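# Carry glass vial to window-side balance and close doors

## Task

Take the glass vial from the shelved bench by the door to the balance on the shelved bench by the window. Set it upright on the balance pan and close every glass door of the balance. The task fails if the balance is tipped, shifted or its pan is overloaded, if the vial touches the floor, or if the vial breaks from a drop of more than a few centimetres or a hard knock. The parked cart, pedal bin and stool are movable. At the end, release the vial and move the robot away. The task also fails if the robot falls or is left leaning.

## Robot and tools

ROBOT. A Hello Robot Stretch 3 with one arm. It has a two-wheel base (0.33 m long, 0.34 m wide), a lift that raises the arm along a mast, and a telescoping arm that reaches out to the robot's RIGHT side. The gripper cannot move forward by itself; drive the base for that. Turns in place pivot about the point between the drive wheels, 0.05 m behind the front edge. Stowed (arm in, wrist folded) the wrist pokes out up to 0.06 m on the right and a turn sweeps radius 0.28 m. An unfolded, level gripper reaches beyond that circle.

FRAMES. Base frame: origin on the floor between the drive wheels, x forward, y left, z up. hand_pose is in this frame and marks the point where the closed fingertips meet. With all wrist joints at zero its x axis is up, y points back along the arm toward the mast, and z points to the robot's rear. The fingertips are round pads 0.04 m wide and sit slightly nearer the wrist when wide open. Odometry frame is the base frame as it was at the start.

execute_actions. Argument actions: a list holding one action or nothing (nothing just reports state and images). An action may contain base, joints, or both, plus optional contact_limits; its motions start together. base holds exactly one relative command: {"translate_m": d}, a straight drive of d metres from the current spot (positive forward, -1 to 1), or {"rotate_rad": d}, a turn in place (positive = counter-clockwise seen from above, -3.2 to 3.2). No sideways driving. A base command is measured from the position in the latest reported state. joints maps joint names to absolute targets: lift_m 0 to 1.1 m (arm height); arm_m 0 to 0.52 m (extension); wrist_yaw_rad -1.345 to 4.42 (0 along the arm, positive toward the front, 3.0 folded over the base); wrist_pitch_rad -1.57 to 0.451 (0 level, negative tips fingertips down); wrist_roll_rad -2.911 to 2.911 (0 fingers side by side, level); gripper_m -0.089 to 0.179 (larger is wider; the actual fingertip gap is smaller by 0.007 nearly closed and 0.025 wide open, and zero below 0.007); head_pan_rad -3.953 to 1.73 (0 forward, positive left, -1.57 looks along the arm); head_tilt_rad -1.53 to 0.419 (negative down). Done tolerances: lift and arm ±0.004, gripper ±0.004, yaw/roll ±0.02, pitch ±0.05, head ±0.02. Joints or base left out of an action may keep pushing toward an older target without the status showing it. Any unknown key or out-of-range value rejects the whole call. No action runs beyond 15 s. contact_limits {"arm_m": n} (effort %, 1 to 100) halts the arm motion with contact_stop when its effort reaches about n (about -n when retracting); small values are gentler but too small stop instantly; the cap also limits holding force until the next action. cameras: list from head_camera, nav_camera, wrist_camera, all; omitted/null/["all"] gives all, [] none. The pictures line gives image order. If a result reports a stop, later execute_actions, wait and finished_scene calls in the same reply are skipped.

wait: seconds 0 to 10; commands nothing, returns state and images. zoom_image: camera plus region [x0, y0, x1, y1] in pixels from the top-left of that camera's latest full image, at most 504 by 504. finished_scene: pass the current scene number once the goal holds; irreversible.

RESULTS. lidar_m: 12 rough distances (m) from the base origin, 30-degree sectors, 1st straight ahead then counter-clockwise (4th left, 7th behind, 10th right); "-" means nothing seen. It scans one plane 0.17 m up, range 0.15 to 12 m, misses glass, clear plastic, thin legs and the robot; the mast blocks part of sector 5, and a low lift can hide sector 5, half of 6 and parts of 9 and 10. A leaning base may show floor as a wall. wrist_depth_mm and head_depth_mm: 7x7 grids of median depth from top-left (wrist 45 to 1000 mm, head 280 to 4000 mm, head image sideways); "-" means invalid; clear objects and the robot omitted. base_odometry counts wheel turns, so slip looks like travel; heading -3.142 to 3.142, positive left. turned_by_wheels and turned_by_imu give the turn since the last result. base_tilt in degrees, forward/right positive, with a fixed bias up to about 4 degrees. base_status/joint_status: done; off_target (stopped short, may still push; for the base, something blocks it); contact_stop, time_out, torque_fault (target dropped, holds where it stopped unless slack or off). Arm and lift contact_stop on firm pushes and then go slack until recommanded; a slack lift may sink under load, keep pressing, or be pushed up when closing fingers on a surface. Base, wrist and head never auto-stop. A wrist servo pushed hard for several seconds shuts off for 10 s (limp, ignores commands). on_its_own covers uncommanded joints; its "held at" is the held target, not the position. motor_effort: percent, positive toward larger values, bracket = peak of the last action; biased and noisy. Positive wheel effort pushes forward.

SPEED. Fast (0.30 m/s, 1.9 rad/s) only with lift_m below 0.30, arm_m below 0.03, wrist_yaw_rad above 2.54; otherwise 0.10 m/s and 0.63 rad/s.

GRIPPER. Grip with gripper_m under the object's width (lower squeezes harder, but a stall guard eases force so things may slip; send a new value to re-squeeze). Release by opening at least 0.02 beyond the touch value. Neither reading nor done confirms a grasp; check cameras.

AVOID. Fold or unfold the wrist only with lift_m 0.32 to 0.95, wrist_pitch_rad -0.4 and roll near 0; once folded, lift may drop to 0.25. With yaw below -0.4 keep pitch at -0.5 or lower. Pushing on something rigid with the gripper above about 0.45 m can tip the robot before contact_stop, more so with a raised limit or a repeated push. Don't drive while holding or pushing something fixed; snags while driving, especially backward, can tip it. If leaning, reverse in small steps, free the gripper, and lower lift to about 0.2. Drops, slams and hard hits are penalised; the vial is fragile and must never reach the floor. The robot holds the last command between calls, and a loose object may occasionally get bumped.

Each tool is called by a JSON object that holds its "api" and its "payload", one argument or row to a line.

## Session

{"api": "execute_actions", "payload": {
  "actions": [
    {"joints":{"head_pan_rad":1.5,"head_tilt_rad":-0.4,"lift_m":0.28}}
  ],
  "cameras": ["head_camera","nav_camera"]
}}

{"api": "execute_actions", "payload": {
  "actions": [
    {"joints":{"head_pan_rad":-1.5}}
  ],
  "cameras": ["head_camera","nav_camera"]
}}

Scene clock: 2.40 s.
base_odometry: x=+0.000 y=+0.000 heading=+0.000 (m, m, rad; odometry frame)
turned_by_wheels: +0.000 (rad since the last result)
turned_by_imu: +0.000 (rad since the last result)
base_tilt: forward=+0.0 right=-0.5 (deg)
lidar_m: 1.08 1.43 1.98 1.91 1.77 1.78 2.11 1.76 1.76 1.09 0.94 0.94
head_depth_mm: 2049 2127 2095 1949 2276 1868 1488 / 2162 2253 2055 2422 2268 1848 1486 / 2343 2464 2019 2765 2424 1838 1480 / 2536 2705 2781 2888 2299 1823 1470 / 2662 2825 2981 3165 2391 1812 1461 / 2449 2566 2740 2893 2389 1802 1468 / 2223 2356 2497 2638 2355 1794 1445
base_status: not commanded
joint_positions: lift_m=+0.280 arm_m=-0.002 wrist_yaw_rad=+2.888 wrist_pitch_rad=-0.466 wrist_roll_rad=+0.008 gripper_m=+0.037 head_pan_rad=+1.493 head_tilt_rad=-0.395
joint_status: all done
motor_effort: left_wheel=-1(1) right_wheel=+0(1) lift_m=+27(27) arm_m=+1(1) wrist_yaw_rad=+1(0) wrist_pitch_rad=+9(9) wrist_roll_rad=+0(0) gripper_m=+0(0) head_pan_rad=+3(46) head_tilt_rad=-2(20) (%)
hand_pose: x=+0.0335 y=+0.0686 z=+0.2822 quat_wxyz=(+0.250, +0.705, +0.074, +0.659) (m; base frame)
wrist_depth_mm: - - - - - - - / - - - - - - - / - 917 922 898 922 925 888 / 690 719 713 714 709 731 716 / 588 - 594 589 613 597 600 / 499 - 511 512 508 502 507 / 449 - - 440 426 442 432
pictures: head_camera (sideways: a quarter turn clockwise sets it upright), nav_camera (sideways: a quarter turn counterclockwise sets it upright)
Images, in order (width x height): head_camera 896x504, nav_camera 672x504.

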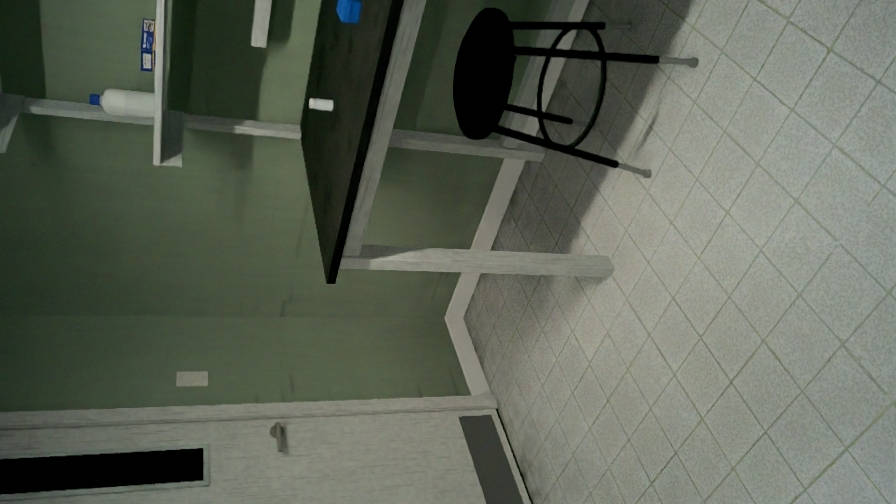

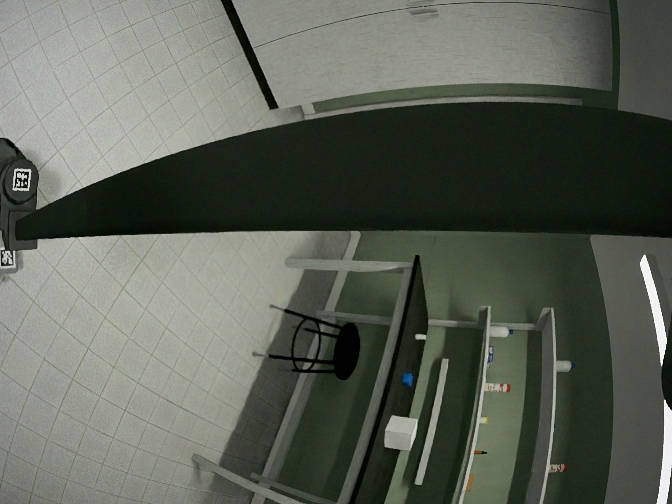

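Scene clock: 4.30 s.
base_odometry: x=+0.000 y=+0.000 heading=+0.000 (m, m, rad; odometry frame)
turned_by_wheels: +0.000 (rad since the last result)
turned_by_imu: +0.000 (rad since the last result)
base_tilt: forward=-0.1 right=-0.6 (deg)
lidar_m: 1.08 1.44 1.98 1.91 1.78 1.77 2.11 1.76 1.76 1.09 0.94 0.94
head_depth_mm: 2227 2422 2712 2889 2487 1865 1491 / 2032 2201 2388 2634 2471 1855 1482 / 1861 1994 2148 2367 2413 1837 1477 / 1719 1836 1979 2123 2241 1824 1470 / 1598 1699 1808 1901 2083 1701 1464 / 1478 1589 1655 1113 1156 1243 1377 / 1092 1436 1213 1037 1061 1139 1228
base_status: not commanded
joint_positions: lift_m=+0.280 arm_m=-0.002 wrist_yaw_rad=+2.888 wrist_pitch_rad=-0.466 wrist_roll_rad=+0.008 gripper_m=+0.037 head_pan_rad=-1.493 head_tilt_rad=-0.395
joint_status: all done
motor_effort: left_wheel=-1(1) right_wheel=+0(0) lift_m=+27(26) arm_m=+1(1) wrist_yaw_rad=+0(0) wrist_pitch_rad=+9(9) wrist_roll_rad=+0(0) gripper_m=+0(0) head_pan_rad=-4(44) head_tilt_rad=-2(2) (%)
hand_pose: x=+0.0335 y=+0.0686 z=+0.2822 quat_wxyz=(+0.250, +0.705, +0.074, +0.659) (m; base frame)
wrist_depth_mm: - - - - - - - / - - - - - - - / - 920 921 926 917 938 923 / 696 734 721 720 711 720 723 / 594 - 593 594 594 600 602 / 506 - 520 503 519 510 501 / 445 - - 442 420 437 428
pictures: head_camera (sideways: a quarter turn clockwise sets it upright), nav_camera (sideways: a quarter turn counterclockwise sets it upright)
Images, in order (width x height): head_camera 896x504, nav_camera 672x504.

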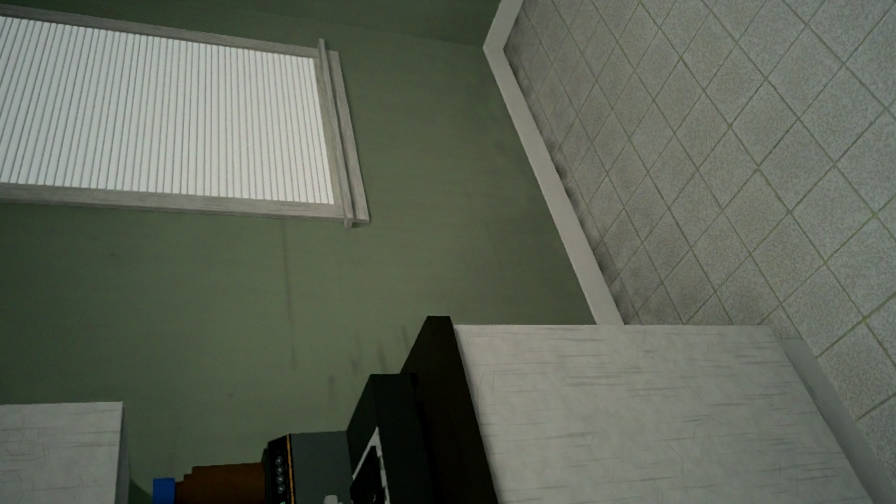

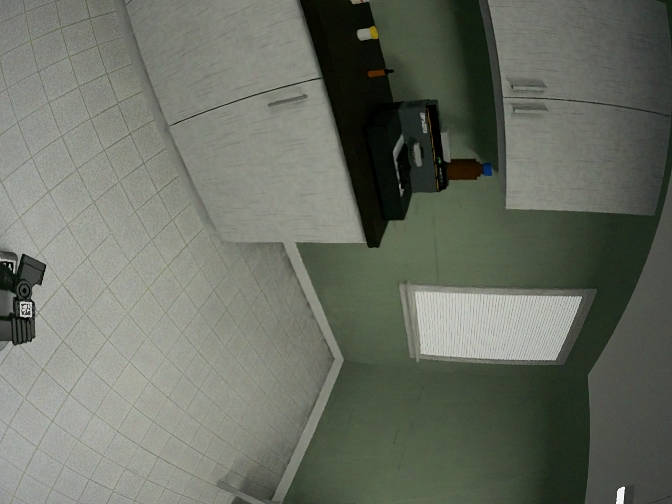

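{"api": "execute_actions", "payload": {
  "actions": [
    {"base":{"rotate_rad":1.61},"joints":{"head_pan_rad":-1.57,"head_tilt_rad":-0.6}}
  ],
  "cameras": []
}}

{"api": "execute_actions", "payload": {
  "actions": [
    {"base":{"translate_m":1.0}}
  ],
  "cameras": []
}}

{"api": "execute_actions", "payload": {
  "actions": [
    {"base":{"translate_m":0.34},"joints":{"lift_m":0.7,"wrist_pitch_rad":-0.4}}
  ],
  "cameras": []
}}

{"api": "execute_actions", "payload": {
  "actions": [
    {"base":{"rotate_rad":0.59},"joints":{"lift_m":0.94,"gripper_m":0.1}}
  ],
  "cameras": ["head_camera","nav_camera"]
}}

Scene clock: 9.07 s.
base_odometry: x=+0.000 y=+0.000 heading=+1.610 (m, m, rad; odometry frame)
turned_by_wheels: +1.610 (rad since the last result)
turned_by_imu: +1.614 (rad since the last result)
base_tilt: forward=+0.0 right=-0.5 (deg)
lidar_m: 1.91 1.78 1.78 2.22 1.76 2.55 1.07 0.94 0.94 1.10 1.43 1.78
head_depth_mm: 1495 1560 1077 1112 1215 1336 1291 / 1631 1665 1140 1234 1352 1488 1285 / 1770 1819 1251 1379 1536 1522 1282 / 1950 2060 1409 1565 1744 1516 1280 / 2186 2390 2655 2367 1845 1499 1272 / 2200 2405 2643 2362 1833 1496 1270 / 2072 2238 2432 2333 1827 1490 1261
base_status: done
joint_positions: lift_m=+0.280 arm_m=-0.002 wrist_yaw_rad=+2.888 wrist_pitch_rad=-0.466 wrist_roll_rad=+0.008 gripper_m=+0.037 head_pan_rad=-1.563 head_tilt_rad=-0.593
joint_status: all done
motor_effort: left_wheel=-3(11) right_wheel=+2(9) lift_m=+26(26) arm_m=+1(1) wrist_yaw_rad=+0(1) wrist_pitch_rad=+9(10) wrist_roll_rad=+0(0) gripper_m=+0(0) head_pan_rad=-3(15) head_tilt_rad=-3(15) (%)
hand_pose: x=+0.0335 y=+0.0686 z=+0.2822 quat_wxyz=(+0.250, +0.705, +0.074, +0.659) (m; base frame)
wrist_depth_mm: - - - - - - - / - - - - - - - / - 951 948 932 934 950 934 / 691 706 730 712 713 720 719 / 584 - 583 602 615 599 591 / 504 - 517 508 514 500 505 / 446 - - 446 425 434 440
pictures: none
No camera images: the call's "cameras" was empty. Leave "cameras" out to get every camera's image.

Scene clock: 14.10 s.
base_odometry: x=-0.039 y=+0.999 heading=+1.610 (m, m, rad; odometry frame)
turned_by_wheels: +0.000 (rad since the last result)
turned_by_imu: +0.006 (rad since the last result)
base_tilt: forward=+0.0 right=-0.6 (deg)
lidar_m: 0.92 1.49 1.06 1.24 2.31 2.54 1.90 1.66 1.66 1.15 0.90 0.87
head_depth_mm: 2216 2367 2548 2429 1876 1538 1293 / 2119 2363 2671 2415 1873 1529 1289 / 1925 2128 1188 1389 1698 1522 1285 / 1768 1908 1091 2299 1852 1520 1276 / 1635 1708 1004 2143 1838 1511 1276 / 1483 1547 958 1922 1835 1497 1269 / 1422 1467 898 1796 1775 1497 1265
base_status: done
joint_positions: lift_m=+0.280 arm_m=-0.002 wrist_yaw_rad=+2.888 wrist_pitch_rad=-0.466 wrist_roll_rad=+0.008 gripper_m=+0.037 head_pan_rad=-1.563 head_tilt_rad=-0.593
joint_status: not commanded
motor_effort: left_wheel=-4(8) right_wheel=+2(9) lift_m=+27(27) arm_m=+1(1) wrist_yaw_rad=+0(0) wrist_pitch_rad=+9(9) wrist_roll_rad=+0(0) gripper_m=+0(0) head_pan_rad=-3(4) head_tilt_rad=-3(2) (%)
hand_pose: x=+0.0335 y=+0.0686 z=+0.2822 quat_wxyz=(+0.250, +0.705, +0.074, +0.659) (m; base frame)
wrist_depth_mm: - - - - - - - / - - - - - - - / - 943 938 931 910 939 921 / 691 736 702 730 723 718 729 / 596 - 606 582 585 604 586 / 492 - 520 512 504 507 495 / 450 - - 442 428 435 437
pictures: none
No camera images: the call's "cameras" was empty. Leave "cameras" out to get every camera's image.

Scene clock: 18.90 s.
base_odometry: x=-0.052 y=+1.339 heading=+1.610 (m, m, rad; odometry frame)
turned_by_wheels: +0.000 (rad since the last result)
turned_by_imu: +0.002 (rad since the last result)
base_tilt: forward=+0.1 right=-0.4 (deg)
lidar_m: 1.42 1.24 0.87 0.95 1.79 2.84 2.18 1.90 1.24 0.75 0.62 0.59
head_depth_mm: 1973 2241 1067 2339 1720 1533 1292 / 1768 1950 994 2323 1865 1529 1287 / 1617 1692 911 2133 1870 1519 1283 / 1494 1541 877 795 1855 1511 1280 / 1369 1464 963 732 1785 1505 1275 / 1266 1354 960 688 1672 1461 1243 / 1195 1282 949 683 944 918 1265
base_status: done
joint_positions: lift_m=+0.700 arm_m=-0.002 wrist_yaw_rad=+2.888 wrist_pitch_rad=-0.419 wrist_roll_rad=+0.008 gripper_m=+0.037 head_pan_rad=-1.563 head_tilt_rad=-0.593
joint_status: all done
motor_effort: left_wheel=-3(12) right_wheel=+2(8) lift_m=+35(37) arm_m=+0(0) wrist_yaw_rad=+1(0) wrist_pitch_rad=+11(13) wrist_roll_rad=+0(0) gripper_m=+0(1) head_pan_rad=-4(3) head_tilt_rad=-3(2) (%)
hand_pose: x=+0.0350 y=+0.0746 z=+0.7123 quat_wxyz=(+0.234, +0.707, +0.058, +0.665) (m; base frame)
wrist_depth_mm: - - - 896 - - 948 / - - - 932 - - 999 / - - - - - - - / - - - - - - - / - - - - - - - / - - - - - - - / 943 - 891 911 911 899 912
pictures: none
No camera images: the call's "cameras" was empty. Leave "cameras" out to get every camera's image.

Scene clock: 21.90 s.
base_odometry: x=-0.052 y=+1.339 heading=+2.199 (m, m, rad; odometry frame)
turned_by_wheels: +0.590 (rad since the last result)
turned_by_imu: +0.593 (rad since the last result)
base_tilt: forward=-0.2 right=-0.5 (deg)
lidar_m: 1.24 0.87 0.99 2.09 3.37 2.10 1.91 1.24 0.75 0.62 0.59 1.38
head_depth_mm: 1159 1277 1003 713 693 - - / 1144 1261 994 706 967 - - / 1130 1237 985 703 966 - - / 1112 1227 975 696 960 932 - / 1103 1209 963 692 989 - - / 1087 1191 953 688 652 1538 - / 1071 1173 948 681 642 1495 1261
base_status: done
joint_positions: lift_m=+0.940 arm_m=-0.002 wrist_yaw_rad=+2.888 wrist_pitch_rad=-0.419 wrist_roll_rad=+0.008 gripper_m=+0.100 head_pan_rad=-1.563 head_tilt_rad=-0.593
joint_status: all done
motor_effort: left_wheel=-3(9) right_wheel=+1(6) lift_m=+35(36) arm_m=+1(1) wrist_yaw_rad=+0(0) wrist_pitch_rad=+11(11) wrist_roll_rad=+0(0) gripper_m=+0(79) head_pan_rad=-3(4) head_tilt_rad=-2(3) (%)
hand_pose: x=+0.0350 y=+0.0746 z=+0.9524 quat_wxyz=(+0.234, +0.707, +0.058, +0.665) (m; base frame)
wrist_depth_mm: - - - - - 840 667 / - - - - - 886 711 / - - - - - 912 778 / - - - - - 979 864 / - - - - - 961 - / - - - - - - - / - - - - - - -
pictures: head_camera (sideways: a quarter turn clockwise sets it upright), nav_camera (sideways: a quarter turn counterclockwise sets it upright)
Images, in order (width x height): head_camera 896x504, nav_camera 672x504.

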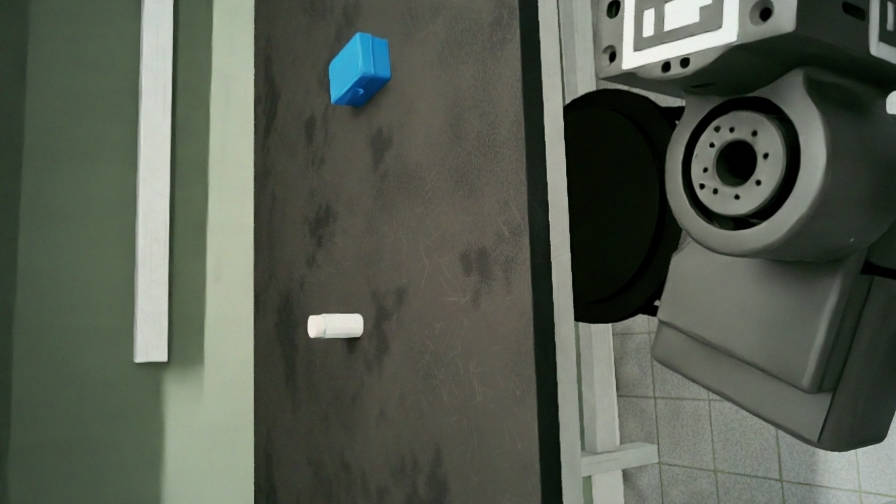

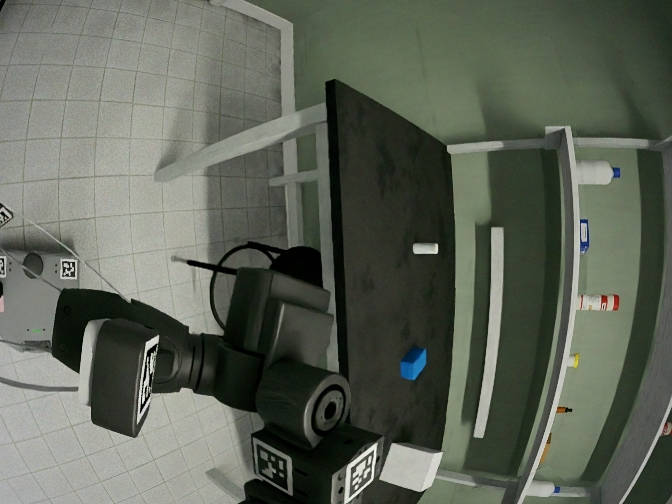

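{"api": "execute_actions", "payload": {
  "actions": [
    {"base":{"translate_m":0.13},"joints":{"wrist_yaw_rad":0}}
  ],
  "cameras": []
}}

{"api": "execute_actions", "payload": {
  "actions": [
    {"joints":{"wrist_pitch_rad":0,"lift_m":0.86,"arm_m":0.32},"contact_limits":{"arm_m":10}}
  ],
  "cameras": ["head_camera","wrist_camera"]
}}

Scene clock: 26.27 s.
base_odometry: x=-0.129 y=+1.444 heading=+2.199 (m, m, rad; odometry frame)
turned_by_wheels: +0.000 (rad since the last result)
turned_by_imu: +0.001 (rad since the last result)
base_tilt: forward=-0.1 right=-0.6 (deg)
lidar_m: 1.11 0.76 0.83 1.74 3.39 2.24 2.03 1.35 0.81 0.63 0.53 1.24
head_depth_mm: 1138 1254 1003 710 667 - - / 1122 1236 994 706 633 - - / 1112 1218 987 701 591 - - / 1096 1204 972 696 585 - - / 1083 1188 965 692 596 1503 1277 / 1068 1170 957 685 627 1493 1265 / 1046 1143 949 682 590 727 870
base_status: done
joint_positions: lift_m=+0.940 arm_m=-0.002 wrist_yaw_rad=+0.003 wrist_pitch_rad=-0.419 wrist_roll_rad=+0.008 gripper_m=+0.100 head_pan_rad=-1.563 head_tilt_rad=-0.593
joint_status: all done
motor_effort: left_wheel=-4(5) right_wheel=+2(7) lift_m=+35(35) arm_m=+1(0) wrist_yaw_rad=-2(0) wrist_pitch_rad=+11(11) wrist_roll_rad=+0(0) gripper_m=+0(0) head_pan_rad=-3(3) head_tilt_rad=-2(3) (%)
hand_pose: x=-0.0209 y=-0.3669 z=+0.9524 quat_wxyz=(+0.689, +0.147, -0.694, -0.147) (m; base frame)
wrist_depth_mm: 835 919 968 931 - - - / 910 575 583 586 584 541 590 / 423 396 397 407 399 413 406 / 303 303 306 306 306 322 339 / 265 277 317 363 555 - - / 339 405 - - 650 - - / - 475 - - - - -
pictures: none
No camera images: the call's "cameras" was empty. Leave "cameras" out to get every camera's image.

Scene clock: 29.87 s.
base_odometry: x=-0.129 y=+1.444 heading=+2.199 (m, m, rad; odometry frame)
turned_by_wheels: +0.000 (rad since the last result)
turned_by_imu: +0.000 (rad since the last result)
base_tilt: forward=-0.2 right=-0.5 (deg)
lidar_m: 1.11 0.76 0.83 1.74 3.40 2.24 2.04 1.35 0.81 0.63 0.53 1.24
head_depth_mm: 1136 1253 1003 743 - - 1229 / 1124 1238 1048 - 970 1416 1258 / 1110 1220 1043 - 964 1402 1227 / 1096 1204 1036 668 650 1473 1274 / 1083 1187 966 692 637 1507 1273 / 1065 1176 955 686 626 1504 1267 / 1045 1142 947 683 590 727 867
base_status: not commanded
joint_positions: lift_m=+0.860 arm_m=+0.320 wrist_yaw_rad=+0.001 wrist_pitch_rad=-0.022 wrist_roll_rad=+0.008 gripper_m=+0.100 head_pan_rad=-1.563 head_tilt_rad=-0.593
joint_status: all done
motor_effort: left_wheel=-4(4) right_wheel=+1(2) lift_m=+26(28) arm_m=+4(6) wrist_yaw_rad=+0(2) wrist_pitch_rad=+12(13) wrist_roll_rad=+0(0) gripper_m=+0(0) head_pan_rad=-3(4) head_tilt_rad=-2(3) (%)
contact_limits: arm_m 10 (drawing in: default 17, maximum 29; extending or still: default 26, maximum 42)
hand_pose: x=-0.0212 y=-0.7204 z=+0.9692 quat_wxyz=(+0.705, +0.008, -0.710, -0.008) (m; base frame)
wrist_depth_mm: 608 642 657 696 745 774 819 / 614 655 681 687 741 782 839 / 646 691 707 760 796 807 893 / 651 658 705 757 735 719 704 / 397 393 415 359 412 389 396 / 270 267 267 264 268 276 265 / 203 193 202 201 203 192 202
pictures: head_camera (sideways: a quarter turn clockwise sets it upright), wrist_camera
Images, in order (width x height): head_camera 896x504, wrist_camera 644x364.

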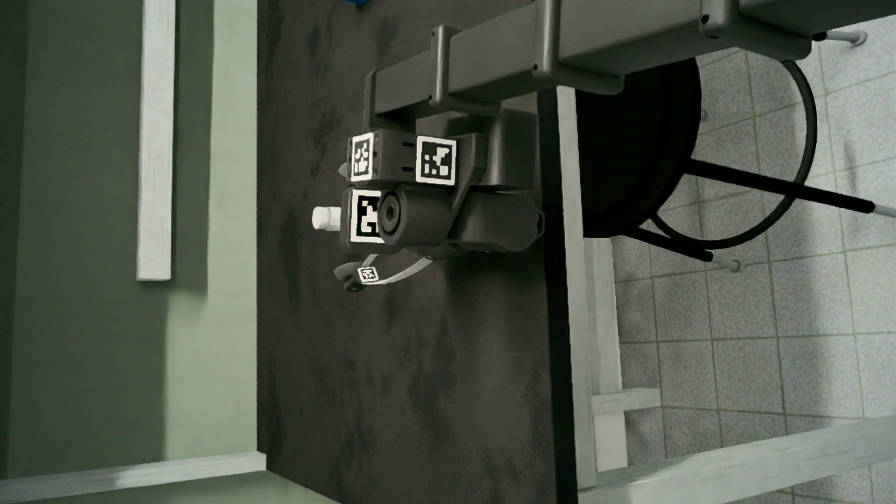

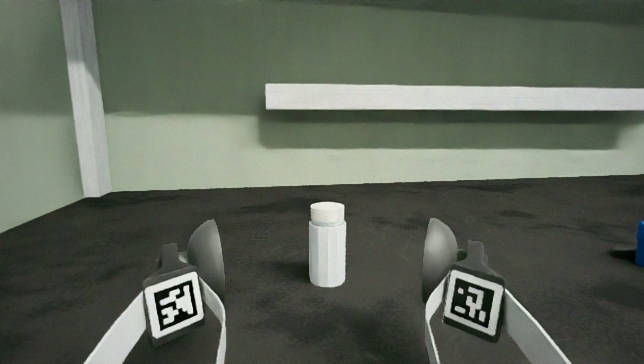

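{"api": "execute_actions", "payload": {
  "actions": [
    {"joints":{"lift_m":0.835,"arm_m":0.41,"gripper_m":0.06},"contact_limits":{"arm_m":10}}
  ],
  "cameras": ["wrist_camera"]
}}

Scene clock: 32.73 s.
base_odometry: x=-0.129 y=+1.444 heading=+2.199 (m, m, rad; odometry frame)
turned_by_wheels: +0.000 (rad since the last result)
turned_by_imu: -0.001 (rad since the last result)
base_tilt: forward=-0.3 right=-0.5 (deg)
lidar_m: 1.12 0.76 0.83 1.74 3.39 2.24 2.04 1.35 0.81 0.63 0.53 1.24
head_depth_mm: 1140 1254 1006 740 - - 1250 / 1122 1237 1054 - 966 1406 1259 / 1107 1216 1108 646 658 1410 1233 / 1094 1200 1036 669 648 1471 1274 / 1083 1183 964 692 638 1506 1273 / 1068 1173 956 687 628 1498 1268 / 1043 1144 947 682 589 726 868
base_status: not commanded
joint_positions: lift_m=+0.843 arm_m=+0.410 wrist_yaw_rad=+0.001 wrist_pitch_rad=-0.008 wrist_roll_rad=+0.008 gripper_m=+0.060 head_pan_rad=-1.563 head_tilt_rad=-0.593
joint_status: lift_m contact_stop (moved -0.017 of -0.025); the others done
on_its_own: lift_m is slack since a contact_stop, until your next command for it (your +0.835 is given up)
motor_effort: left_wheel=-2(7) right_wheel=+1(6) lift_m=+31(31) arm_m=+4(7) wrist_yaw_rad=-1(1) wrist_pitch_rad=+5(13) wrist_roll_rad=-1(1) gripper_m=+0(77) head_pan_rad=-4(3) head_tilt_rad=-2(3) (%)
contact_limits: arm_m 10 (drawing in: default 17, maximum 29; extending or still: default 26, maximum 42)
hand_pose: x=-0.0213 y=-0.8107 z=+0.9555 quat_wxyz=(+0.704, +0.003, -0.710, -0.003) (m; base frame)
wrist_depth_mm: 515 556 602 623 653 685 729 / 514 568 592 560 574 606 747 / 531 583 617 650 695 698 773 / 542 602 620 645 678 721 695 / 370 367 398 296 397 359 358 / 243 242 256 173 - 239 240 / 184 182 173 172 177 181 181
pictures: wrist_camera
Images, in order (width x height): wrist_camera 644x364.

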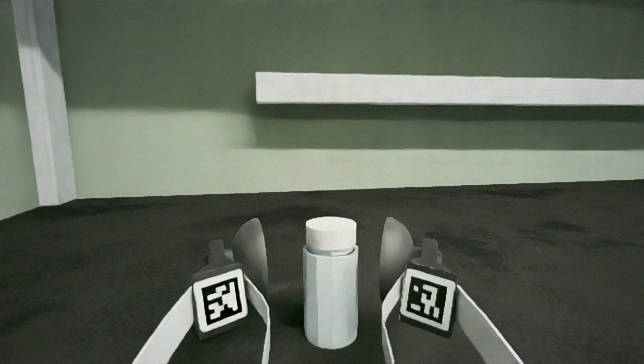

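{"api": "execute_actions", "payload": {
  "actions": [
    {"joints":{"lift_m":0.864,"wrist_pitch_rad":-0.15,"arm_m":0.432},"contact_limits":{"arm_m":10}}
  ],
  "cameras": ["wrist_camera"]
}}

Scene clock: 34.43 s.
base_odometry: x=-0.129 y=+1.444 heading=+2.199 (m, m, rad; odometry frame)
turned_by_wheels: +0.000 (rad since the last result)
turned_by_imu: +0.000 (rad since the last result)
base_tilt: forward=+0.0 right=-0.4 (deg)
lidar_m: 1.11 0.76 0.83 1.73 3.40 2.24 2.04 1.35 0.81 0.63 0.53 1.24
head_depth_mm: 1139 1255 1009 774 - - 1233 / 1126 1241 1121 662 970 1407 1258 / 1109 1218 1117 649 659 1410 1230 / 1096 1203 1029 669 648 1471 1277 / 1082 1187 963 691 637 1508 1274 / 1066 1169 955 686 626 1498 1267 / 1041 1141 947 682 590 725 869
base_status: not commanded
joint_positions: lift_m=+0.864 arm_m=+0.432 wrist_yaw_rad=+0.001 wrist_pitch_rad=-0.166 wrist_roll_rad=+0.008 gripper_m=+0.060 head_pan_rad=-1.563 head_tilt_rad=-0.593
joint_status: all done
motor_effort: left_wheel=-2(2) right_wheel=+0(0) lift_m=+35(35) arm_m=+3(4) wrist_yaw_rad=+1(1) wrist_pitch_rad=+10(12) wrist_roll_rad=-1(1) gripper_m=+0(0) head_pan_rad=-3(4) head_tilt_rad=-3(3) (%)
contact_limits: arm_m 10 (drawing in: default 17, maximum 29; extending or still: default 26, maximum 42)
hand_pose: x=-0.0213 y=-0.8254 z=+0.9364 quat_wxyz=(+0.702, +0.059, -0.707, -0.059) (m; base frame)
wrist_depth_mm: 496 527 556 490 516 538 582 / 511 539 572 604 632 670 689 / 515 564 585 616 644 677 711 / 363 359 369 367 366 365 365 / 251 249 266 150 266 248 250 / 189 190 199 158 - 190 190 / 152 153 147 153 150 152 152
pictures: wrist_camera
Images, in order (width x height): wrist_camera 644x364.

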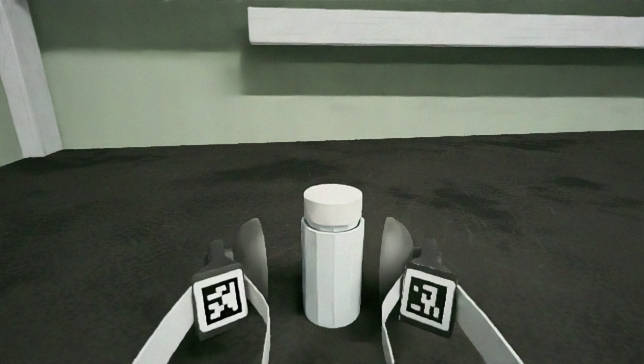

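{"api": "execute_actions", "payload": {
  "actions": [
    {"joints":{"lift_m":0.869,"gripper_m":0.008}}
  ],
  "cameras": []
}}

{"api": "execute_actions", "payload": {
  "actions": [
    {"joints":{"lift_m":0.9}}
  ],
  "cameras": ["wrist_camera"]
}}

{"api": "execute_actions", "payload": {
  "actions": [
    {"joints":{"lift_m":1.0,"arm_m":0,"head_pan_rad":1.4,"head_tilt_rad":-0.35}}
  ]
}}

Scene clock: 36.47 s.
base_odometry: x=-0.129 y=+1.444 heading=+2.199 (m, m, rad; odometry frame)
turned_by_wheels: +0.000 (rad since the last result)
turned_by_imu: +0.000 (rad since the last result)
base_tilt: forward=+0.0 right=-0.7 (deg)
lidar_m: 1.11 0.76 0.83 1.74 3.37 2.24 2.03 1.35 0.80 0.63 0.53 1.24
head_depth_mm: 1138 1253 1004 777 - - 1236 / 1123 1239 1125 664 968 1409 1259 / 1108 1225 1185 660 657 1417 1230 / 1095 1204 1029 669 648 1476 1278 / 1082 1187 966 691 636 1502 1275 / 1070 1170 954 686 628 1498 1263 / 1043 1141 947 682 588 726 868
base_status: not commanded
joint_positions: lift_m=+0.869 arm_m=+0.432 wrist_yaw_rad=+0.001 wrist_pitch_rad=-0.168 wrist_roll_rad=+0.008 gripper_m=+0.008 head_pan_rad=-1.563 head_tilt_rad=-0.593
joint_status: all done
motor_effort: left_wheel=-2(2) right_wheel=+1(0) lift_m=+35(37) arm_m=+3(3) wrist_yaw_rad=+0(1) wrist_pitch_rad=+11(11) wrist_roll_rad=-1(1) gripper_m=-9(80) head_pan_rad=-3(3) head_tilt_rad=-2(3) (%)
hand_pose: x=-0.0213 y=-0.8253 z=+0.9410 quat_wxyz=(+0.702, +0.060, -0.707, -0.060) (m; base frame)
wrist_depth_mm: 501 516 546 496 520 553 574 / 523 553 577 606 624 657 702 / 506 562 587 629 640 694 723 / 385 377 382 379 380 376 381 / 261 263 268 147 260 259 259 / 197 197 201 153 206 197 196 / 159 159 153 157 153 159 159
pictures: none
No camera images: the call's "cameras" was empty. Leave "cameras" out to get every camera's image.

Scene clock: 37.53 s.
base_odometry: x=-0.129 y=+1.444 heading=+2.199 (m, m, rad; odometry frame)
turned_by_wheels: +0.000 (rad since the last result)
turned_by_imu: +0.000 (rad since the last result)
base_tilt: forward=+0.0 right=-0.3 (deg)
lidar_m: 1.11 0.76 0.83 1.74 3.40 2.24 2.03 1.35 0.81 0.63 0.53 1.24
head_depth_mm: 1137 1254 1064 - - 1417 1261 / 1127 1233 - 704 965 1412 1260 / 1104 1213 - 687 658 1411 1222 / 1096 1201 969 694 647 1471 1273 / 1084 1191 964 690 636 1505 1273 / 1069 1170 954 687 627 1500 1268 / 1045 1144 947 681 589 727 867
base_status: not commanded
joint_positions: lift_m=+0.900 arm_m=+0.432 wrist_yaw_rad=+0.001 wrist_pitch_rad=-0.169 wrist_roll_rad=+0.008 gripper_m=+0.008 head_pan_rad=-1.563 head_tilt_rad=-0.593
joint_status: all done
motor_effort: left_wheel=-2(2) right_wheel=+1(1) lift_m=+35(37) arm_m=+3(3) wrist_yaw_rad=+0(0) wrist_pitch_rad=+11(12) wrist_roll_rad=-1(1) gripper_m=-9(10) head_pan_rad=-3(4) head_tilt_rad=-2(2) (%)
hand_pose: x=-0.0213 y=-0.8253 z=+0.9717 quat_wxyz=(+0.702, +0.060, -0.707, -0.060) (m; base frame)
wrist_depth_mm: 506 522 545 558 589 638 646 / 522 551 567 605 632 661 695 / 513 570 591 646 671 695 742 / 480 485 482 480 482 472 473 / 327 329 339 148 325 325 325 / 249 249 256 152 261 247 247 / 202 200 193 192 191 198 200
pictures: wrist_camera
Images, in order (width x height): wrist_camera 644x364.

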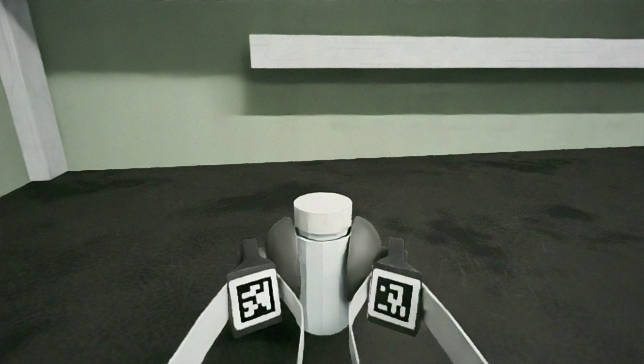

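Scene clock: 41.90 s.
base_odometry: x=-0.129 y=+1.444 heading=+2.199 (m, m, rad; odometry frame)
turned_by_wheels: +0.000 (rad since the last result)
turned_by_imu: +0.000 (rad since the last result)
base_tilt: forward=-0.1 right=-0.5 (deg)
lidar_m: 1.12 0.76 0.83 1.74 3.38 2.24 2.03 1.35 0.81 0.63 0.53 1.24
head_depth_mm: 984 1005 1028 1052 1071 1100 1124 / 1157 1192 1225 1253 1281 1315 1358 / 2422 2475 2576 2516 1895 1728 1522 / 3057 3175 3123 2918 2236 1899 1516 / 3119 3304 3452 3161 2534 1900 1510 / 3001 3205 3343 3495 2519 1888 1501 / 2916 3077 3211 3393 2504 1869 1492
base_status: not commanded
joint_positions: lift_m=+1.000 arm_m=+0.000 wrist_yaw_rad=+0.001 wrist_pitch_rad=-0.170 wrist_roll_rad=+0.008 gripper_m=+0.008 head_pan_rad=+1.393 head_tilt_rad=-0.359
joint_status: all done
motor_effort: left_wheel=-2(2) right_wheel=+1(0) lift_m=+36(37) arm_m=-1(3) wrist_yaw_rad=+0(0) wrist_pitch_rad=+12(11) wrist_roll_rad=-1(0) gripper_m=-10(9) head_pan_rad=+3(42) head_tilt_rad=+3(15) (%)
hand_pose: x=-0.0213 y=-0.3937 z=+1.0716 quat_wxyz=(+0.702, +0.060, -0.707, -0.060) (m; base frame)
wrist_depth_mm: 864 898 946 979 - - - / 894 929 983 995 - - - / 904 959 - - - - - / 968 972 818 794 810 819 796 / - 556 586 148 543 546 550 / - 418 430 153 439 414 418 / 339 335 324 323 321 350 363
pictures: head_camera (sideways: a quarter turn clockwise sets it upright), nav_camera (sideways: a quarter turn counterclockwise sets it upright), wrist_camera
Images, in order (width x height): head_camera 896x504, nav_camera 672x504, wrist_camera 644x364.

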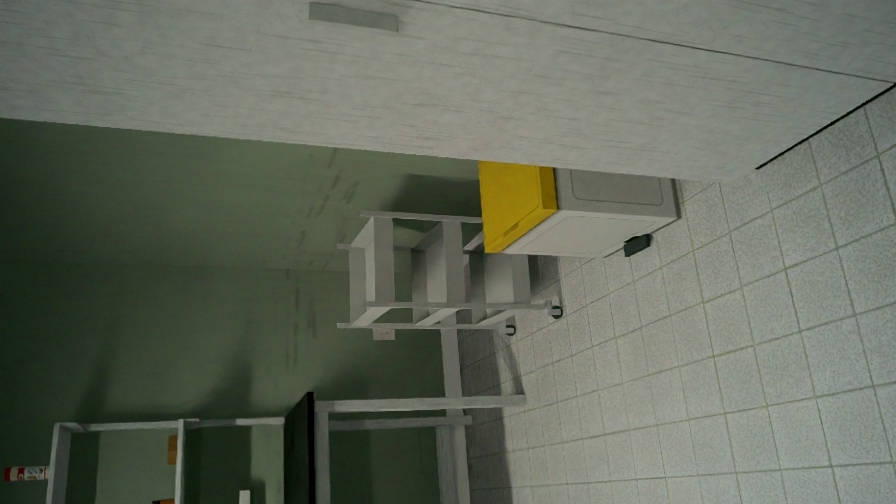

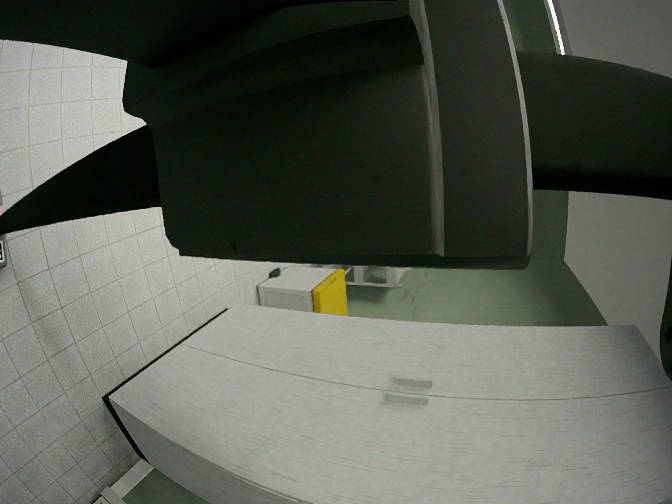

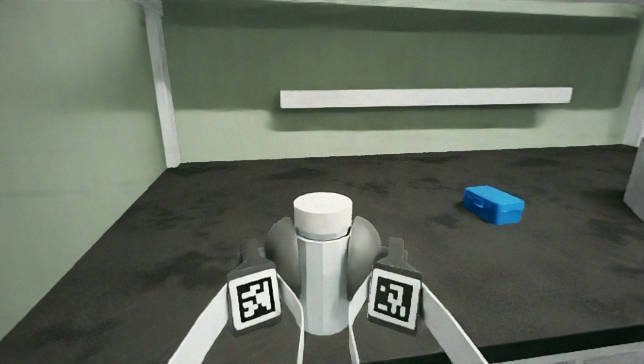

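{"api": "execute_actions", "payload": {
  "actions": [
    {"base":{"rotate_rad":2.15},"joints":{"head_pan_rad":0,"head_tilt_rad":-0.25}}
  ],
  "cameras": []
}}

{"api": "execute_actions", "payload": {
  "actions": [
    {"base":{"translate_m":1.0}}
  ],
  "cameras": ["head_camera","nav_camera"]
}}

Scene clock: 47.30 s.
base_odometry: x=-0.129 y=+1.444 heading=-1.934 (m, m, rad; odometry frame)
turned_by_wheels: +2.150 (rad since the last result)
turned_by_imu: +2.162 (rad since the last result)
base_tilt: forward=+0.0 right=-0.5 (deg)
lidar_m: 2.90 2.19 2.04 1.35 1.04 0.63 0.53 1.21 1.12 0.76 0.87 2.02
head_depth_mm: 3032 3168 3211 3356 3215 2240 1711 / 3148 3266 3380 3515 3196 2216 1706 / 3289 3378 3052 3640 3200 2204 1686 / 3405 3567 3726 3878 3060 2192 1679 / 3500 3719 3889 - 3073 2177 1666 / 3741 3895 - - 3059 2137 1662 / 3351 3538 3699 3817 3004 2125 1649
base_status: done
joint_positions: lift_m=+1.000 arm_m=+0.000 wrist_yaw_rad=+0.001 wrist_pitch_rad=-0.170 wrist_roll_rad=+0.008 gripper_m=+0.008 head_pan_rad=+0.007 head_tilt_rad=-0.260
joint_status: all done
motor_effort: left_wheel=-3(8) right_wheel=+2(5) lift_m=+36(36) arm_m=-1(1) wrist_yaw_rad=+0(0) wrist_pitch_rad=+12(12) wrist_roll_rad=-1(1) gripper_m=-9(9) head_pan_rad=-3(44) head_tilt_rad=+4(11) (%)
hand_pose: x=-0.0213 y=-0.3937 z=+1.0716 quat_wxyz=(+0.702, +0.060, -0.707, -0.060) (m; base frame)
wrist_depth_mm: 624 540 486 644 819 725 671 / 647 574 511 655 858 748 692 / 705 613 527 686 902 788 720 / 759 661 564 676 940 805 735 / 813 681 602 148 962 863 781 / 880 749 669 153 970 912 821 / - 798 685 770 - 920 874
pictures: none
No camera images: the call's "cameras" was empty. Leave "cameras" out to get every camera's image.

Scene clock: 58.23 s.
base_odometry: x=-0.484 y=+0.509 heading=-1.934 (m, m, rad; odometry frame)
turned_by_wheels: +0.000 (rad since the last result)
turned_by_imu: +0.006 (rad since the last result)
base_tilt: forward=+0.0 right=-0.4 (deg)
lidar_m: 1.90 1.75 1.63 1.66 2.20 1.55 1.53 1.16 1.08 1.10 1.46 2.44
head_depth_mm: 2211 2291 2391 2229 2558 2228 1700 / 2310 2391 2121 1925 2656 2224 1696 / 2410 2530 2584 1904 2739 2208 1688 / 2511 2635 2701 2850 2911 2100 1676 / 2645 2735 2851 2987 3016 2183 1665 / 2795 2881 2999 3137 3065 2153 1664 / 2836 2972 3087 3192 3019 2140 1644
base_status: done
joint_positions: lift_m=+1.000 arm_m=+0.000 wrist_yaw_rad=+0.001 wrist_pitch_rad=-0.170 wrist_roll_rad=+0.008 gripper_m=+0.008 head_pan_rad=+0.007 head_tilt_rad=-0.260
joint_status: not commanded
motor_effort: left_wheel=-4(5) right_wheel=+2(6) lift_m=+36(35) arm_m=-2(1) wrist_yaw_rad=-1(0) wrist_pitch_rad=+12(12) wrist_roll_rad=-1(1) gripper_m=-9(10) head_pan_rad=-4(4) head_tilt_rad=+4(3) (%)
hand_pose: x=-0.0213 y=-0.3937 z=+1.0716 quat_wxyz=(+0.702, +0.060, -0.707, -0.060) (m; base frame)
wrist_depth_mm: - - - - 757 695 639 / - - - - 796 713 684 / - - - - 826 735 693 / - - - - 894 787 700 / - - - 148 922 833 744 / - - - 152 920 871 759 / - - - - - 909 801
pictures: head_camera (sideways: a quarter turn clockwise sets it upright), nav_camera (sideways: a quarter turn counterclockwise sets it upright)
Images, in order (width x height): head_camera 896x504, nav_camera 672x504.

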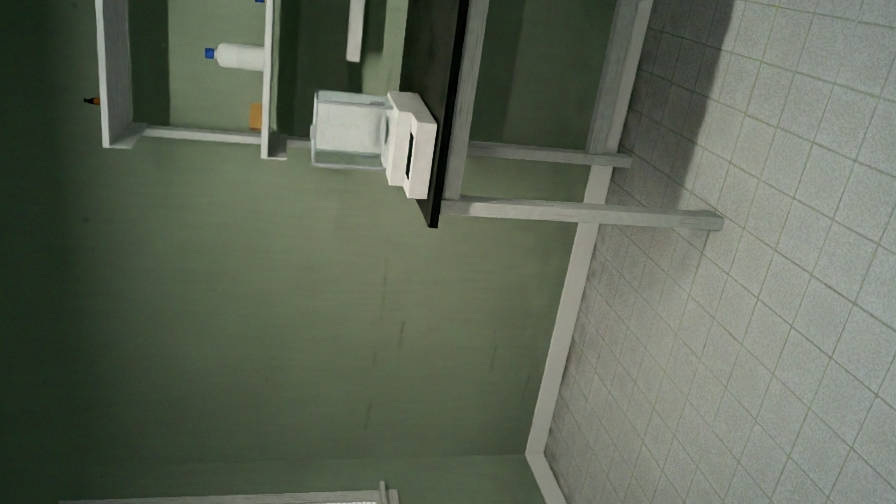

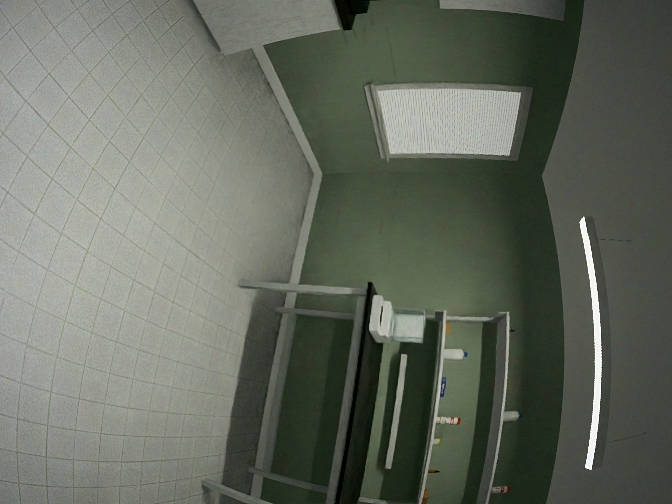

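{"api": "execute_actions", "payload": {
  "actions": [
    {"base":{"rotate_rad":0.27}}
  ],
  "cameras": []
}}

{"api": "execute_actions", "payload": {
  "actions": [
    {"base":{"translate_m":1.0}}
  ],
  "cameras": []
}}

{"api": "execute_actions", "payload": {
  "actions": [
    {"base":{"translate_m":0.97},"joints":{"head_pan_rad":-1.0,"head_tilt_rad":-0.5}}
  ],
  "cameras": []
}}

{"api": "execute_actions", "payload": {
  "actions": [
    {"base":{"rotate_rad":-0.83}}
  ]
}}

Scene clock: 61.67 s.
base_odometry: x=-0.484 y=+0.509 heading=-1.664 (m, m, rad; odometry frame)
turned_by_wheels: +0.270 (rad since the last result)
turned_by_imu: +0.272 (rad since the last result)
base_tilt: forward=+0.1 right=-0.5 (deg)
lidar_m: 2.74 1.64 1.63 1.80 1.64 1.52 1.88 1.08 1.08 1.30 1.83 1.90
head_depth_mm: 2431 2496 2571 2664 2685 2123 1710 / 2600 2688 2779 2842 2903 2217 1698 / 2826 2896 2997 3116 3084 2210 1686 / 2959 3073 3190 3376 3138 2197 1684 / 2718 2837 2979 3105 3067 2171 1668 / 2467 2577 2675 2817 2847 2152 1658 / 2267 2362 2449 2545 2617 2135 1638
base_status: done
joint_positions: lift_m=+1.000 arm_m=+0.000 wrist_yaw_rad=+0.001 wrist_pitch_rad=-0.170 wrist_roll_rad=+0.008 gripper_m=+0.008 head_pan_rad=+0.007 head_tilt_rad=-0.260
joint_status: not commanded
motor_effort: left_wheel=-3(8) right_wheel=+1(5) lift_m=+35(35) arm_m=-2(1) wrist_yaw_rad=+0(1) wrist_pitch_rad=+12(12) wrist_roll_rad=-1(1) gripper_m=-9(9) head_pan_rad=-4(4) head_tilt_rad=+3(3) (%)
hand_pose: x=-0.0213 y=-0.3937 z=+1.0716 quat_wxyz=(+0.702, +0.060, -0.707, -0.060) (m; base frame)
wrist_depth_mm: - - - - - 722 647 / - - - - - 745 669 / - - - - - 761 685 / - - - - - 821 696 / - - - 148 - 859 721 / - - - 153 - 878 758 / - - - - - 909 778
pictures: none
No camera images: the call's "cameras" was empty. Leave "cameras" out to get every camera's image.

Scene clock: 72.60 s.
base_odometry: x=-0.577 y=-0.486 heading=-1.664 (m, m, rad; odometry frame)
turned_by_wheels: +0.000 (rad since the last result)
turned_by_imu: +0.006 (rad since the last result)
base_tilt: forward=+0.0 right=-0.7 (deg)
lidar_m: 1.95 1.60 1.00 1.10 1.73 2.38 2.11 1.78 1.76 1.73 1.68 1.02
head_depth_mm: 1703 1753 1805 1848 1912 1957 1699 / 1827 1882 1941 1999 2077 2098 1703 / 1960 2022 2098 2157 2241 2214 1684 / 2077 2152 2249 2340 2435 2187 1670 / 1915 1998 2093 2188 2323 2155 1666 / 1739 1808 1899 1957 2074 2065 1661 / 1607 1662 1730 1795 1880 1918 1648
base_status: done
joint_positions: lift_m=+1.000 arm_m=+0.000 wrist_yaw_rad=+0.001 wrist_pitch_rad=-0.170 wrist_roll_rad=+0.008 gripper_m=+0.008 head_pan_rad=+0.007 head_tilt_rad=-0.260
joint_status: not commanded
motor_effort: left_wheel=-4(5) right_wheel=+2(6) lift_m=+35(35) arm_m=-1(1) wrist_yaw_rad=+0(0) wrist_pitch_rad=+12(11) wrist_roll_rad=+0(1) gripper_m=-9(9) head_pan_rad=-3(3) head_tilt_rad=+3(3) (%)
hand_pose: x=-0.0213 y=-0.3937 z=+1.0716 quat_wxyz=(+0.702, +0.060, -0.707, -0.060) (m; base frame)
wrist_depth_mm: - - - - - - - / - - - - - - - / - - - - - - - / 800 895 - - - - - / - - - 148 - - - / - - - 152 - - - / - - - - - - -
pictures: none
No camera images: the call's "cameras" was empty. Leave "cameras" out to get every camera's image.

Scene clock: 83.27 s.
base_odometry: x=-0.668 y=-1.452 heading=-1.664 (m, m, rad; odometry frame)
turned_by_wheels: +0.000 (rad since the last result)
turned_by_imu: +0.006 (rad since the last result)
base_tilt: forward=-0.1 right=-0.6 (deg)
lidar_m: 1.18 0.97 0.97 1.00 0.96 2.94 2.86 2.45 0.65 0.64 1.07 1.07
head_depth_mm: 891 1086 1184 1021 1485 1577 1378 / 968 1035 1109 1221 1313 1441 1375 / 947 1028 1123 1239 1377 1515 1370 / 925 999 1088 1198 1321 1486 1367 / 900 976 1057 1156 1272 1423 1357 / 879 951 1029 1121 1231 1366 1351 / 858 922 999 1088 1189 1318 1342
base_status: done
joint_positions: lift_m=+1.000 arm_m=+0.000 wrist_yaw_rad=+0.001 wrist_pitch_rad=-0.170 wrist_roll_rad=+0.008 gripper_m=+0.008 head_pan_rad=-0.993 head_tilt_rad=-0.494
joint_status: all done
motor_effort: left_wheel=-4(5) right_wheel=+1(5) lift_m=+36(35) arm_m=-1(2) wrist_yaw_rad=+0(0) wrist_pitch_rad=+12(12) wrist_roll_rad=-1(1) gripper_m=-10(9) head_pan_rad=-4(40) head_tilt_rad=-2(15) (%)
hand_pose: x=-0.0213 y=-0.3937 z=+1.0716 quat_wxyz=(+0.702, +0.060, -0.707, -0.060) (m; base frame)
wrist_depth_mm: 719 847 - - - - - / 746 888 - 663 - - - / 756 858 - 687 - - - / 754 864 808 563 551 912 - / 762 887 668 148 475 - - / 798 956 - 153 437 - - / 807 967 - - 495 - -
pictures: none
No camera images: the call's "cameras" was empty. Leave "cameras" out to get every camera's image.

Scene clock: 85.53 s.
base_odometry: x=-0.668 y=-1.452 heading=-2.494 (m, m, rad; odometry frame)
turned_by_wheels: -0.830 (rad since the last result)
turned_by_imu: -0.834 (rad since the last result)
base_tilt: forward=-0.1 right=-0.4 (deg)
lidar_m: 1.07 1.08 1.05 0.97 0.98 0.90 0.98 2.94 2.62 2.31 0.64 1.08
head_depth_mm: 2374 2541 1976 2502 2133 1670 1378 / 2470 2643 1350 2724 2108 1670 1371 / 2454 2640 1322 842 2096 1655 1364 / 1913 2106 1307 741 741 867 1291 / 1670 1814 900 743 784 1594 1317 / 1462 851 841 780 1840 1634 1352 / 1281 809 833 816 1659 1569 1339
base_status: done
joint_positions: lift_m=+1.000 arm_m=+0.000 wrist_yaw_rad=+0.001 wrist_pitch_rad=-0.170 wrist_roll_rad=+0.008 gripper_m=+0.008 head_pan_rad=-0.993 head_tilt_rad=-0.494
joint_status: not commanded
motor_effort: left_wheel=+2(7) right_wheel=-2(6) lift_m=+36(35) arm_m=-1(2) wrist_yaw_rad=-1(0) wrist_pitch_rad=+11(12) wrist_roll_rad=-1(1) gripper_m=-9(9) head_pan_rad=-3(4) head_tilt_rad=-3(2) (%)
hand_pose: x=-0.0213 y=-0.3937 z=+1.0716 quat_wxyz=(+0.702, +0.060, -0.707, -0.060) (m; base frame)
wrist_depth_mm: - - - - - - - / - - - - - - - / - - - - - - - / 823 873 - - - - - / 505 - - 147 - - - / 486 - - 153 - - - / - - - - - - -
pictures: head_camera (sideways: a quarter turn clockwise sets it upright), nav_camera (sideways: a quarter turn counterclockwise sets it upright), wrist_camera
Images, in order (width x height): head_camera 896x504, nav_camera 672x504, wrist_camera 644x364.

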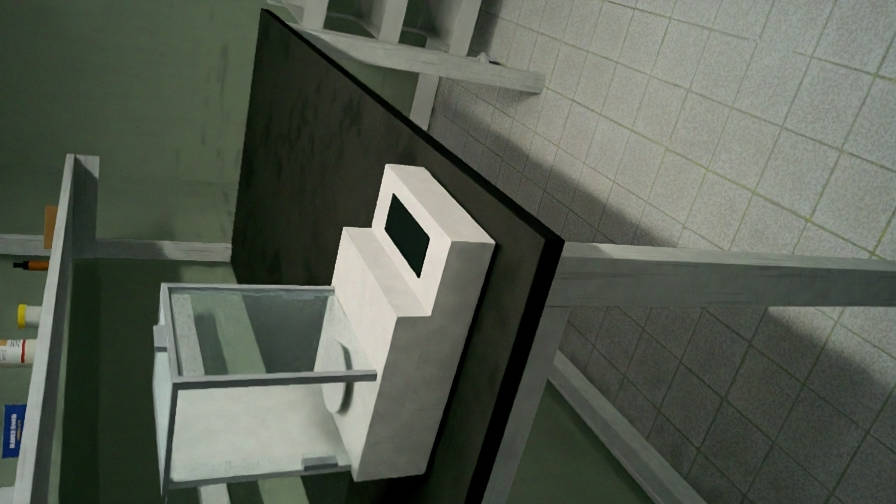

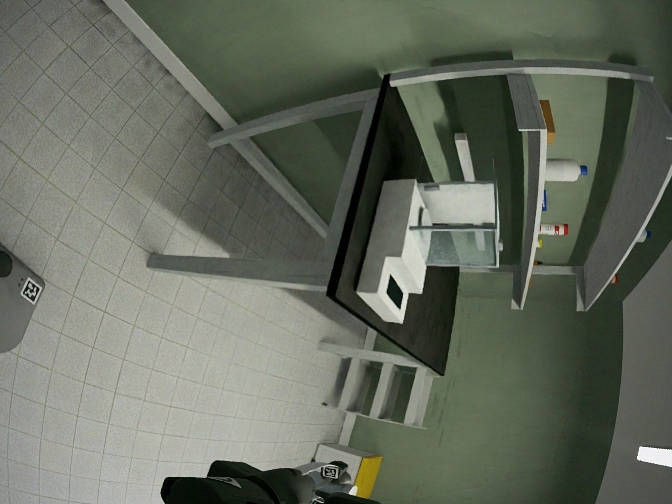

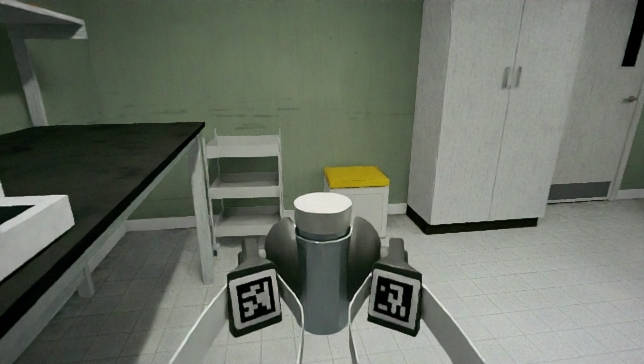

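{"api": "execute_actions", "payload": {
  "actions": [
    {"base":{"translate_m":0.52},"joints":{"head_pan_rad":-1.57,"lift_m":1.015}}
  ],
  "cameras": ["head_camera","wrist_camera"]
}}

Scene clock: 92.53 s.
base_odometry: x=-1.083 y=-1.766 heading=-2.494 (m, m, rad; odometry frame)
turned_by_wheels: +0.000 (rad since the last result)
turned_by_imu: +0.003 (rad since the last result)
base_tilt: forward=+0.0 right=-0.6 (deg)
lidar_m: 0.55 0.56 0.70 1.03 1.04 1.31 1.41 3.73 0.55 0.54 0.66 0.60
head_depth_mm: 2430 2606 2756 2639 - - - / 2413 2604 2809 2828 - - - / 2386 2581 2541 944 - - - / 2358 2497 1129 673 - - 1378 / 2327 2476 1287 618 598 1552 1354 / 2323 2423 1102 585 594 1533 1349 / 2214 2387 1167 816 604 1491 1346
base_status: done
joint_positions: lift_m=+1.015 arm_m=+0.000 wrist_yaw_rad=+0.001 wrist_pitch_rad=-0.170 wrist_roll_rad=+0.008 gripper_m=+0.008 head_pan_rad=-1.563 head_tilt_rad=-0.494
joint_status: all done
motor_effort: left_wheel=+1(7) right_wheel=-3(4) lift_m=+35(36) arm_m=-1(1) wrist_yaw_rad=+0(0) wrist_pitch_rad=+12(12) wrist_roll_rad=+0(1) gripper_m=-8(9) head_pan_rad=-4(32) head_tilt_rad=-2(2) (%)
hand_pose: x=-0.0213 y=-0.3937 z=+1.0865 quat_wxyz=(+0.702, +0.060, -0.707, -0.060) (m; base frame)
wrist_depth_mm: 975 338 - - - - - / 935 366 - - - - - / 941 403 - - - - - / 851 399 885 533 - - - / 577 390 379 148 - - - / 438 340 340 153 387 - - / 361 347 343 347 343 - -
pictures: head_camera (sideways: a quarter turn clockwise sets it upright), wrist_camera
Images, in order (width x height): head_camera 896x504, wrist_camera 644x364.

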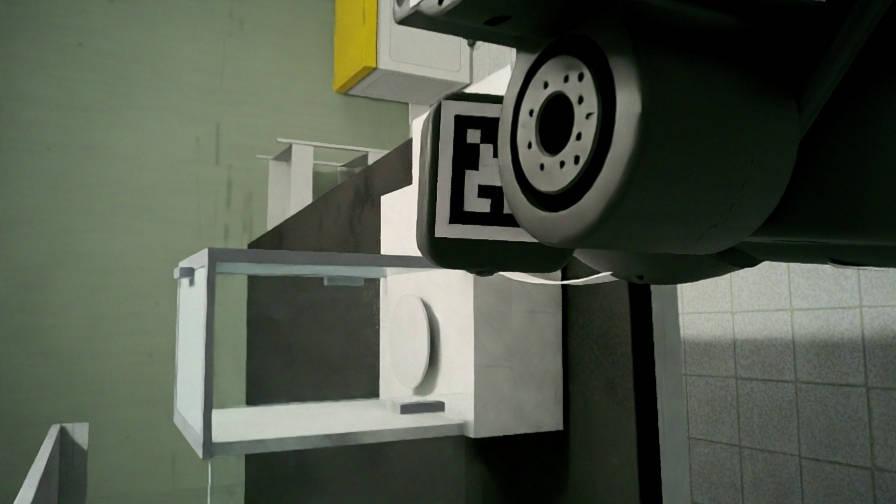

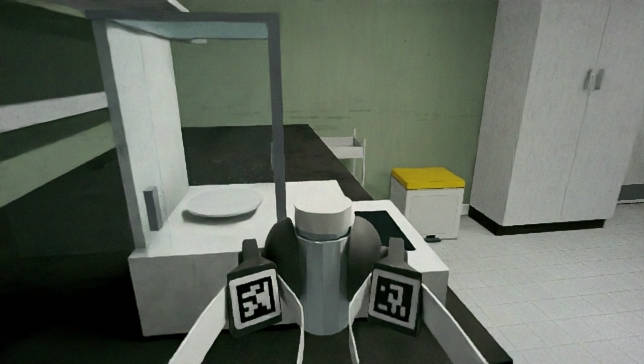

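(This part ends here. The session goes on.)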